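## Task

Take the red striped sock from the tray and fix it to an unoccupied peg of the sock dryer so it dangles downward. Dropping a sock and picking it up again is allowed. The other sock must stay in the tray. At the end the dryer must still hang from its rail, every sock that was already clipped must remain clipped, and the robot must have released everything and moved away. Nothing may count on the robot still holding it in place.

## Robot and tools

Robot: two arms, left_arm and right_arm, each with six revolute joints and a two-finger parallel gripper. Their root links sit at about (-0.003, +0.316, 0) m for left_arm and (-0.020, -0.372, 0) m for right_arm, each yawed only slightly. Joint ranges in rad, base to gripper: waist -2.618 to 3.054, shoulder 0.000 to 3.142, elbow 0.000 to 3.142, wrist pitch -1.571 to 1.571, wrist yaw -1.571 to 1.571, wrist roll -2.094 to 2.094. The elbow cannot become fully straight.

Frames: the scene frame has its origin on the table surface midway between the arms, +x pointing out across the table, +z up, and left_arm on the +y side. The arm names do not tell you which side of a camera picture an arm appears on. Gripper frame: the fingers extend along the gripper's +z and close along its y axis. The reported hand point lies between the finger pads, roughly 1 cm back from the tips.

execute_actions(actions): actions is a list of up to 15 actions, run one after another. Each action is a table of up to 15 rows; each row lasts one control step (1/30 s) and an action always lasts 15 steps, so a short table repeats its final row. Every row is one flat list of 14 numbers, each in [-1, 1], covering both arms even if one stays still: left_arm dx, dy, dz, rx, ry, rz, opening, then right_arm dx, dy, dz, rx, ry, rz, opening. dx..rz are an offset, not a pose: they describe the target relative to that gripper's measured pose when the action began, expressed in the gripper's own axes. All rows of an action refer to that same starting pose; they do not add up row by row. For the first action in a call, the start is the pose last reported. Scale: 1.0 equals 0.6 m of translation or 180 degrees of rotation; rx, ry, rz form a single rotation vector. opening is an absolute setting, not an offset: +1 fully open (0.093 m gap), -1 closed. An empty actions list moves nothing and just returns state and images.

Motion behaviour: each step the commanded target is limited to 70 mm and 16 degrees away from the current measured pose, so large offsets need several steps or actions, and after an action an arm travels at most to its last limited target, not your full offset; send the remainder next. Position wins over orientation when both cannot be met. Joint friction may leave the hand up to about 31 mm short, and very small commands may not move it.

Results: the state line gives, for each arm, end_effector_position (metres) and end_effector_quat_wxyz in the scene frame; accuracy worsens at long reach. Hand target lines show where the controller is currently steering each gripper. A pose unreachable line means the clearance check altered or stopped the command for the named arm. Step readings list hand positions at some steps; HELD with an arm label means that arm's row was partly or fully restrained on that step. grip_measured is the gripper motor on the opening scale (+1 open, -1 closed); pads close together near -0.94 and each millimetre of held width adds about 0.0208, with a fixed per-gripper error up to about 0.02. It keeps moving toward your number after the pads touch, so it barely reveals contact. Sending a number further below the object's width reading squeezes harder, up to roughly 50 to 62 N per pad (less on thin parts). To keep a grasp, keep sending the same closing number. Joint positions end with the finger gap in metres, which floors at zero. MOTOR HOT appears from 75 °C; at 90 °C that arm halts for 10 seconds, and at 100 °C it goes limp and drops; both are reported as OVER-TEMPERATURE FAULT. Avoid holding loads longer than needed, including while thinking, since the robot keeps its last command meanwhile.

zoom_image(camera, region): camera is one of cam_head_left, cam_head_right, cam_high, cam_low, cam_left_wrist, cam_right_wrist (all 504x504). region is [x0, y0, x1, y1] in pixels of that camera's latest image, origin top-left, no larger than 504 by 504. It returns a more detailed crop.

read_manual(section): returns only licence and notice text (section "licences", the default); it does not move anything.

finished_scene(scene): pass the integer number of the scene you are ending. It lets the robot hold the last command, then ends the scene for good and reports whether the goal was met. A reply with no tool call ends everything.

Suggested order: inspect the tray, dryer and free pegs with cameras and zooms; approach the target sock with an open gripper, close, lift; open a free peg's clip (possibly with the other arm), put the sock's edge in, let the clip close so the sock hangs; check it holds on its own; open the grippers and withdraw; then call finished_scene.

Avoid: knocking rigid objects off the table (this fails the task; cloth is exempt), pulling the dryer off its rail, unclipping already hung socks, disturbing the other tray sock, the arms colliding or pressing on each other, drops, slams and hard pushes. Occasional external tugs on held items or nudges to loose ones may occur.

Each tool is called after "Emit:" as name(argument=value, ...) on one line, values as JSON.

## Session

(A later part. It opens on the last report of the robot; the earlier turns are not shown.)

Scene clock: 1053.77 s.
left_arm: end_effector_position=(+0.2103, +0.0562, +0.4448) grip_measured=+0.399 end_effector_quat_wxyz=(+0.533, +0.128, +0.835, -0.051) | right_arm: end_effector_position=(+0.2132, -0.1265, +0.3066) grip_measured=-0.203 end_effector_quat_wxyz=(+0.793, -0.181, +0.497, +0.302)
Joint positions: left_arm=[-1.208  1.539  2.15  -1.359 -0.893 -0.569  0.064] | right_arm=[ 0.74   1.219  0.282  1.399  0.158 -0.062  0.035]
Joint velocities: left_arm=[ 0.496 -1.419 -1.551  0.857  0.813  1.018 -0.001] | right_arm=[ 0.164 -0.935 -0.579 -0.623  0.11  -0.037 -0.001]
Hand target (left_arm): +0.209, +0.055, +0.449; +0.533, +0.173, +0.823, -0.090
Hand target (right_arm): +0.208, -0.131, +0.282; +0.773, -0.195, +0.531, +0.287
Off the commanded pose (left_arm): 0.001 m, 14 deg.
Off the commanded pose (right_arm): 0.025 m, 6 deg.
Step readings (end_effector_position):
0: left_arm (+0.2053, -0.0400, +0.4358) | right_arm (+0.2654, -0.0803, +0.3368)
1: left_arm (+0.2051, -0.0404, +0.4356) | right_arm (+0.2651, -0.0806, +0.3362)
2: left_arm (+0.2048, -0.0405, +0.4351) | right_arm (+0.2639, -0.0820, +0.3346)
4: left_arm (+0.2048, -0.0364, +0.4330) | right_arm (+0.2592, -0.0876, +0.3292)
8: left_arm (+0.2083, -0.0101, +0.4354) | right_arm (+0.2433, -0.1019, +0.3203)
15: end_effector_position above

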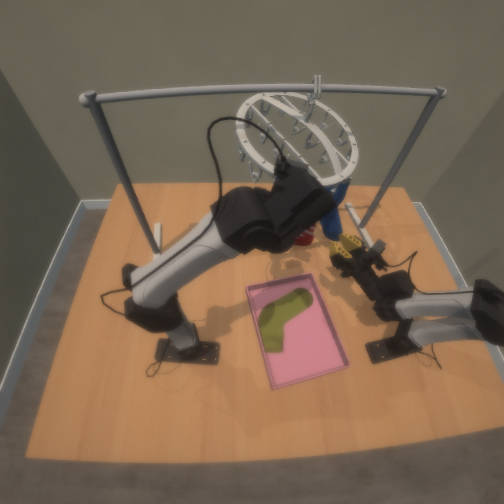

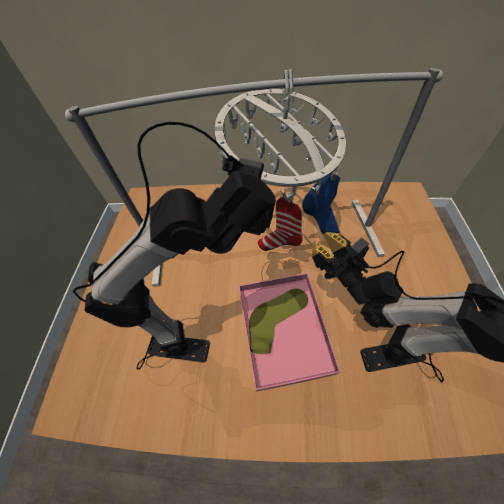

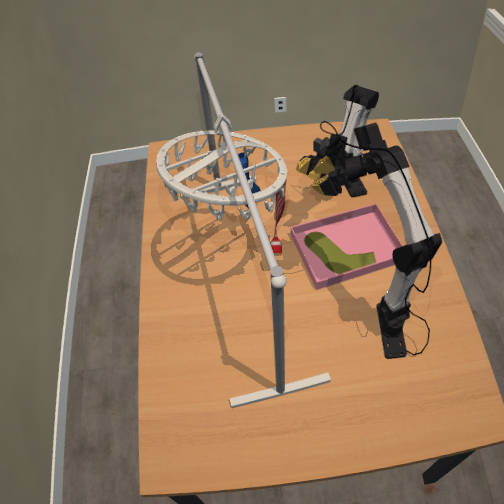

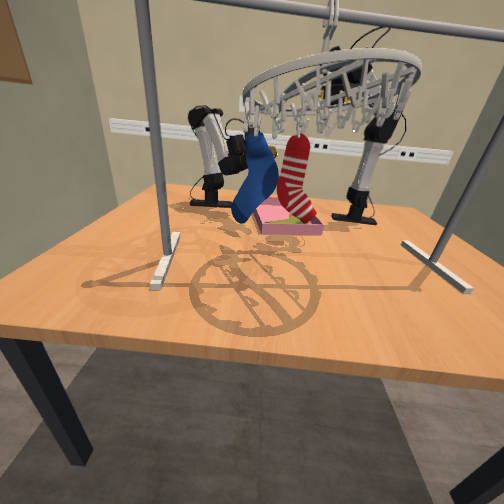

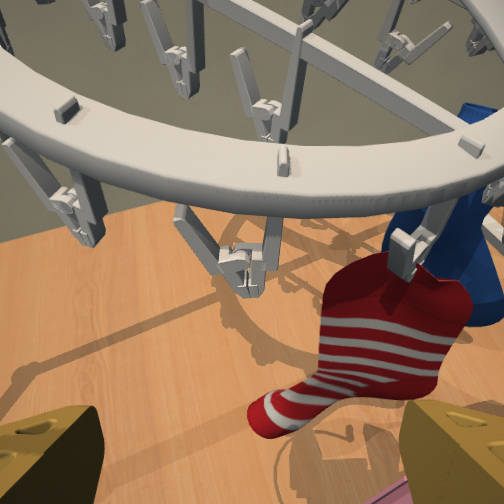

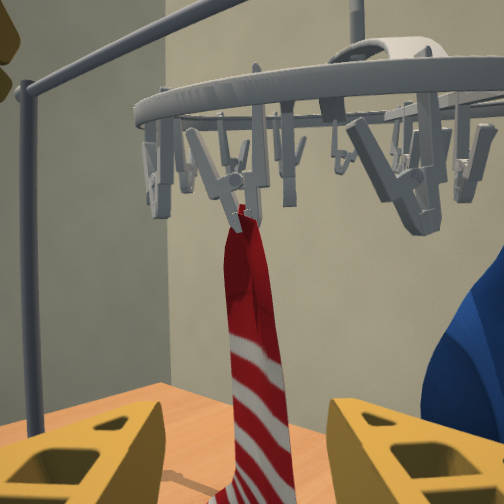

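Emit:
execute_actions(actions=[[[0,0.007,-0.006,0.06,0,0.02,0.4,0.02,0.003,-0.025,0,0.03,0,-0.2],[0,0.014,-0.012,0.06,0,0.02,0.4,0.02,0.006,-0.031,0,0.034,0,-0.2],[0,0.021,-0.018,0.06,0,0.02,0.4,0.02,0.009,-0.037,0,0.038,0,-0.2],[0,0.028,-0.024,0.06,0,0.02,0.4,0.02,0.012,-0.043,0,0.042,0,-0.2],[0,0.035,-0.030,0.06,0,0.02,0.4,0.02,0.015,-0.049,0,0.046,0,-0.2],[0,0.042,-0.036,0.065,0,0.022,0.4,0.02,0.018,-0.055,0,0.050,0,-0.2],[0,0.049,-0.042,0.07,0,0.024,0.4,0.02,0.021,-0.061,0,0.054,0,-0.2],[0,0.056,-0.048,0.075,0,0.026,0.4,0.02,0.024,-0.067,0,0.058,0,-0.2],[0,0.063,-0.054,0.08,0,0.028,0.4,0.02,0.027,-0.073,0,0.062,0,-0.2],[0,0.070,-0.060,0.085,0,0.030,0.4,0.02,0.030,-0.079,0,0.066,0,-0.2],[0,0.077,-0.066,0.09,0,0.032,0.4,0.02,0.033,-0.085,0,0.070,0,-0.2],[0,0.084,-0.072,0.095,0,0.034,0.4,0.02,0.036,-0.091,0,0.074,0,-0.2],[0,0.091,-0.078,0.10,0,0.036,0.4,0.02,0.039,-0.097,0,0.078,0,-0.2],[0,0.098,-0.084,0.105,0,0.038,0.4,0.02,0.042,-0.103,0,0.082,0,-0.2],[0,0.105,-0.090,0.11,0,0.040,0.4,0.02,0.045,-0.109,0,0.086,0,-0.2]]])

Scene clock: 1063.90 s.
left_arm: end_effector_position=(+0.1902, +0.1199, +0.4765) grip_measured=+0.399 end_effector_quat_wxyz=(+0.527, +0.219, +0.809, -0.144) | right_arm: end_effector_position=(+0.1559, -0.1401, +0.3001) grip_measured=-0.203 end_effector_quat_wxyz=(+0.756, -0.199, +0.536, +0.320)
Joint positions: left_arm=[-1.022  1.244  2.026 -1.264 -0.515 -0.253  0.064] | right_arm=[ 0.962  0.77   0.196  0.95   0.331 -0.082  0.035]
Joint velocities: left_arm=[ 0.525 -0.413  0.022 -0.198  0.696  0.505  0.001] | right_arm=[ 0.613 -0.818 -0.066 -1.018  0.491 -0.037 -0.   ]
Hand target (left_arm): +0.178, +0.127, +0.474; +0.511, +0.265, +0.803, -0.156
Hand target (right_arm): +0.156, -0.142, +0.267; +0.732, -0.219, +0.582, +0.279
Off the commanded pose (left_arm): 0.015 m, 7 deg.
Off the commanded pose (right_arm): 0.033 m, 10 deg.
Step readings (end_effector_position):
0: left_arm (+0.2055, +0.0603, +0.4566) | right_arm (+0.2108, -0.1303, +0.2927)
1: left_arm (+0.2061, +0.0597, +0.4554) | right_arm (+0.2105, -0.1303, +0.2924)
2: left_arm (+0.2076, +0.0608, +0.4533) | right_arm (+0.2092, -0.1304, +0.2928)
4: left_arm (+0.2089, +0.0649, +0.4507) | right_arm (+0.2025, -0.1314, +0.2984)
8: left_arm (+0.2025, +0.0773, +0.4576) | right_arm (+0.1841, -0.1355, +0.3062)
15: end_effector_position above

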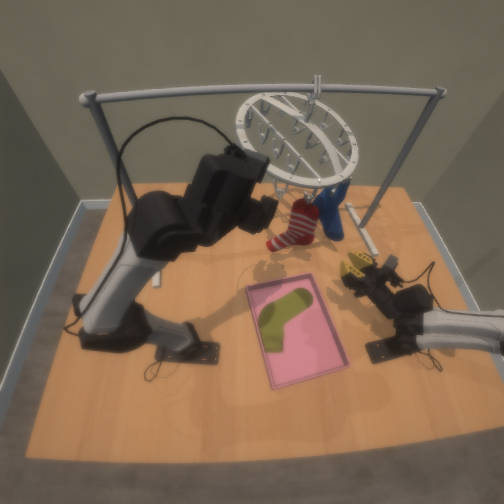

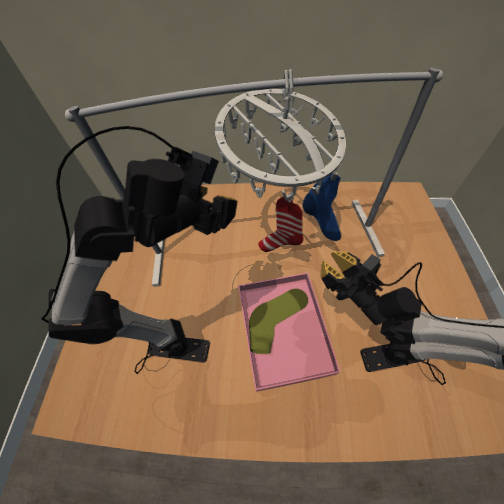

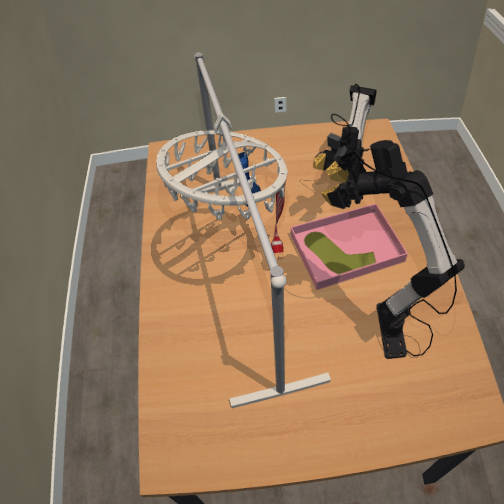

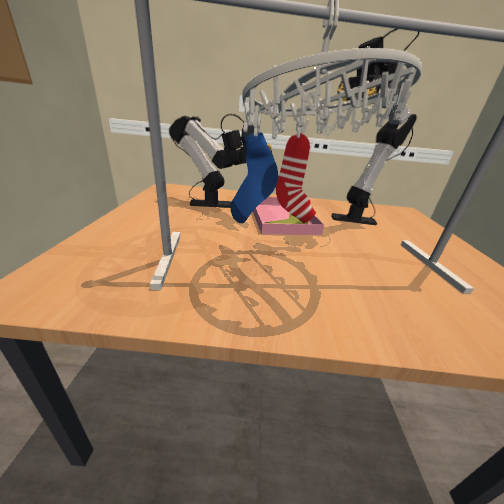

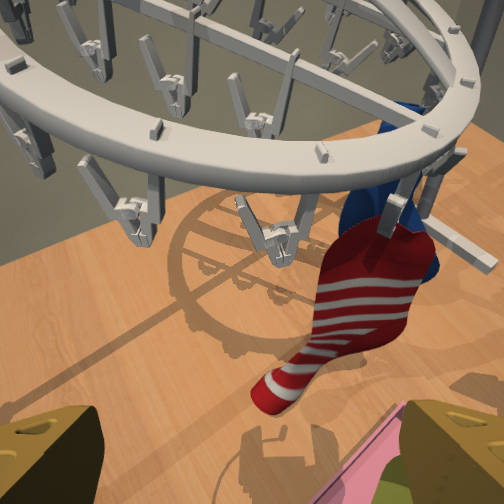

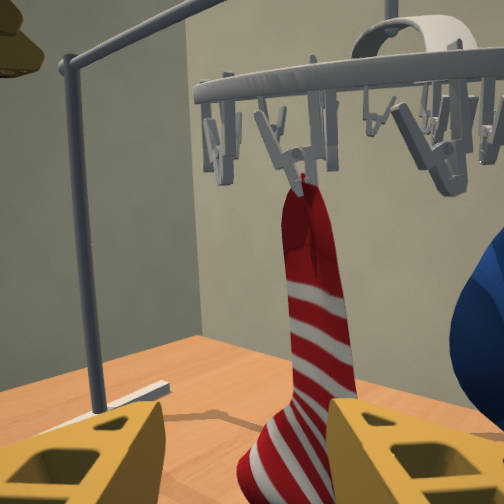

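The red sock is clipped and hanging, both arms are clear. Finishing scene 1.

Emit:
finished_scene(scene=1)

The scene is finished: the task was done.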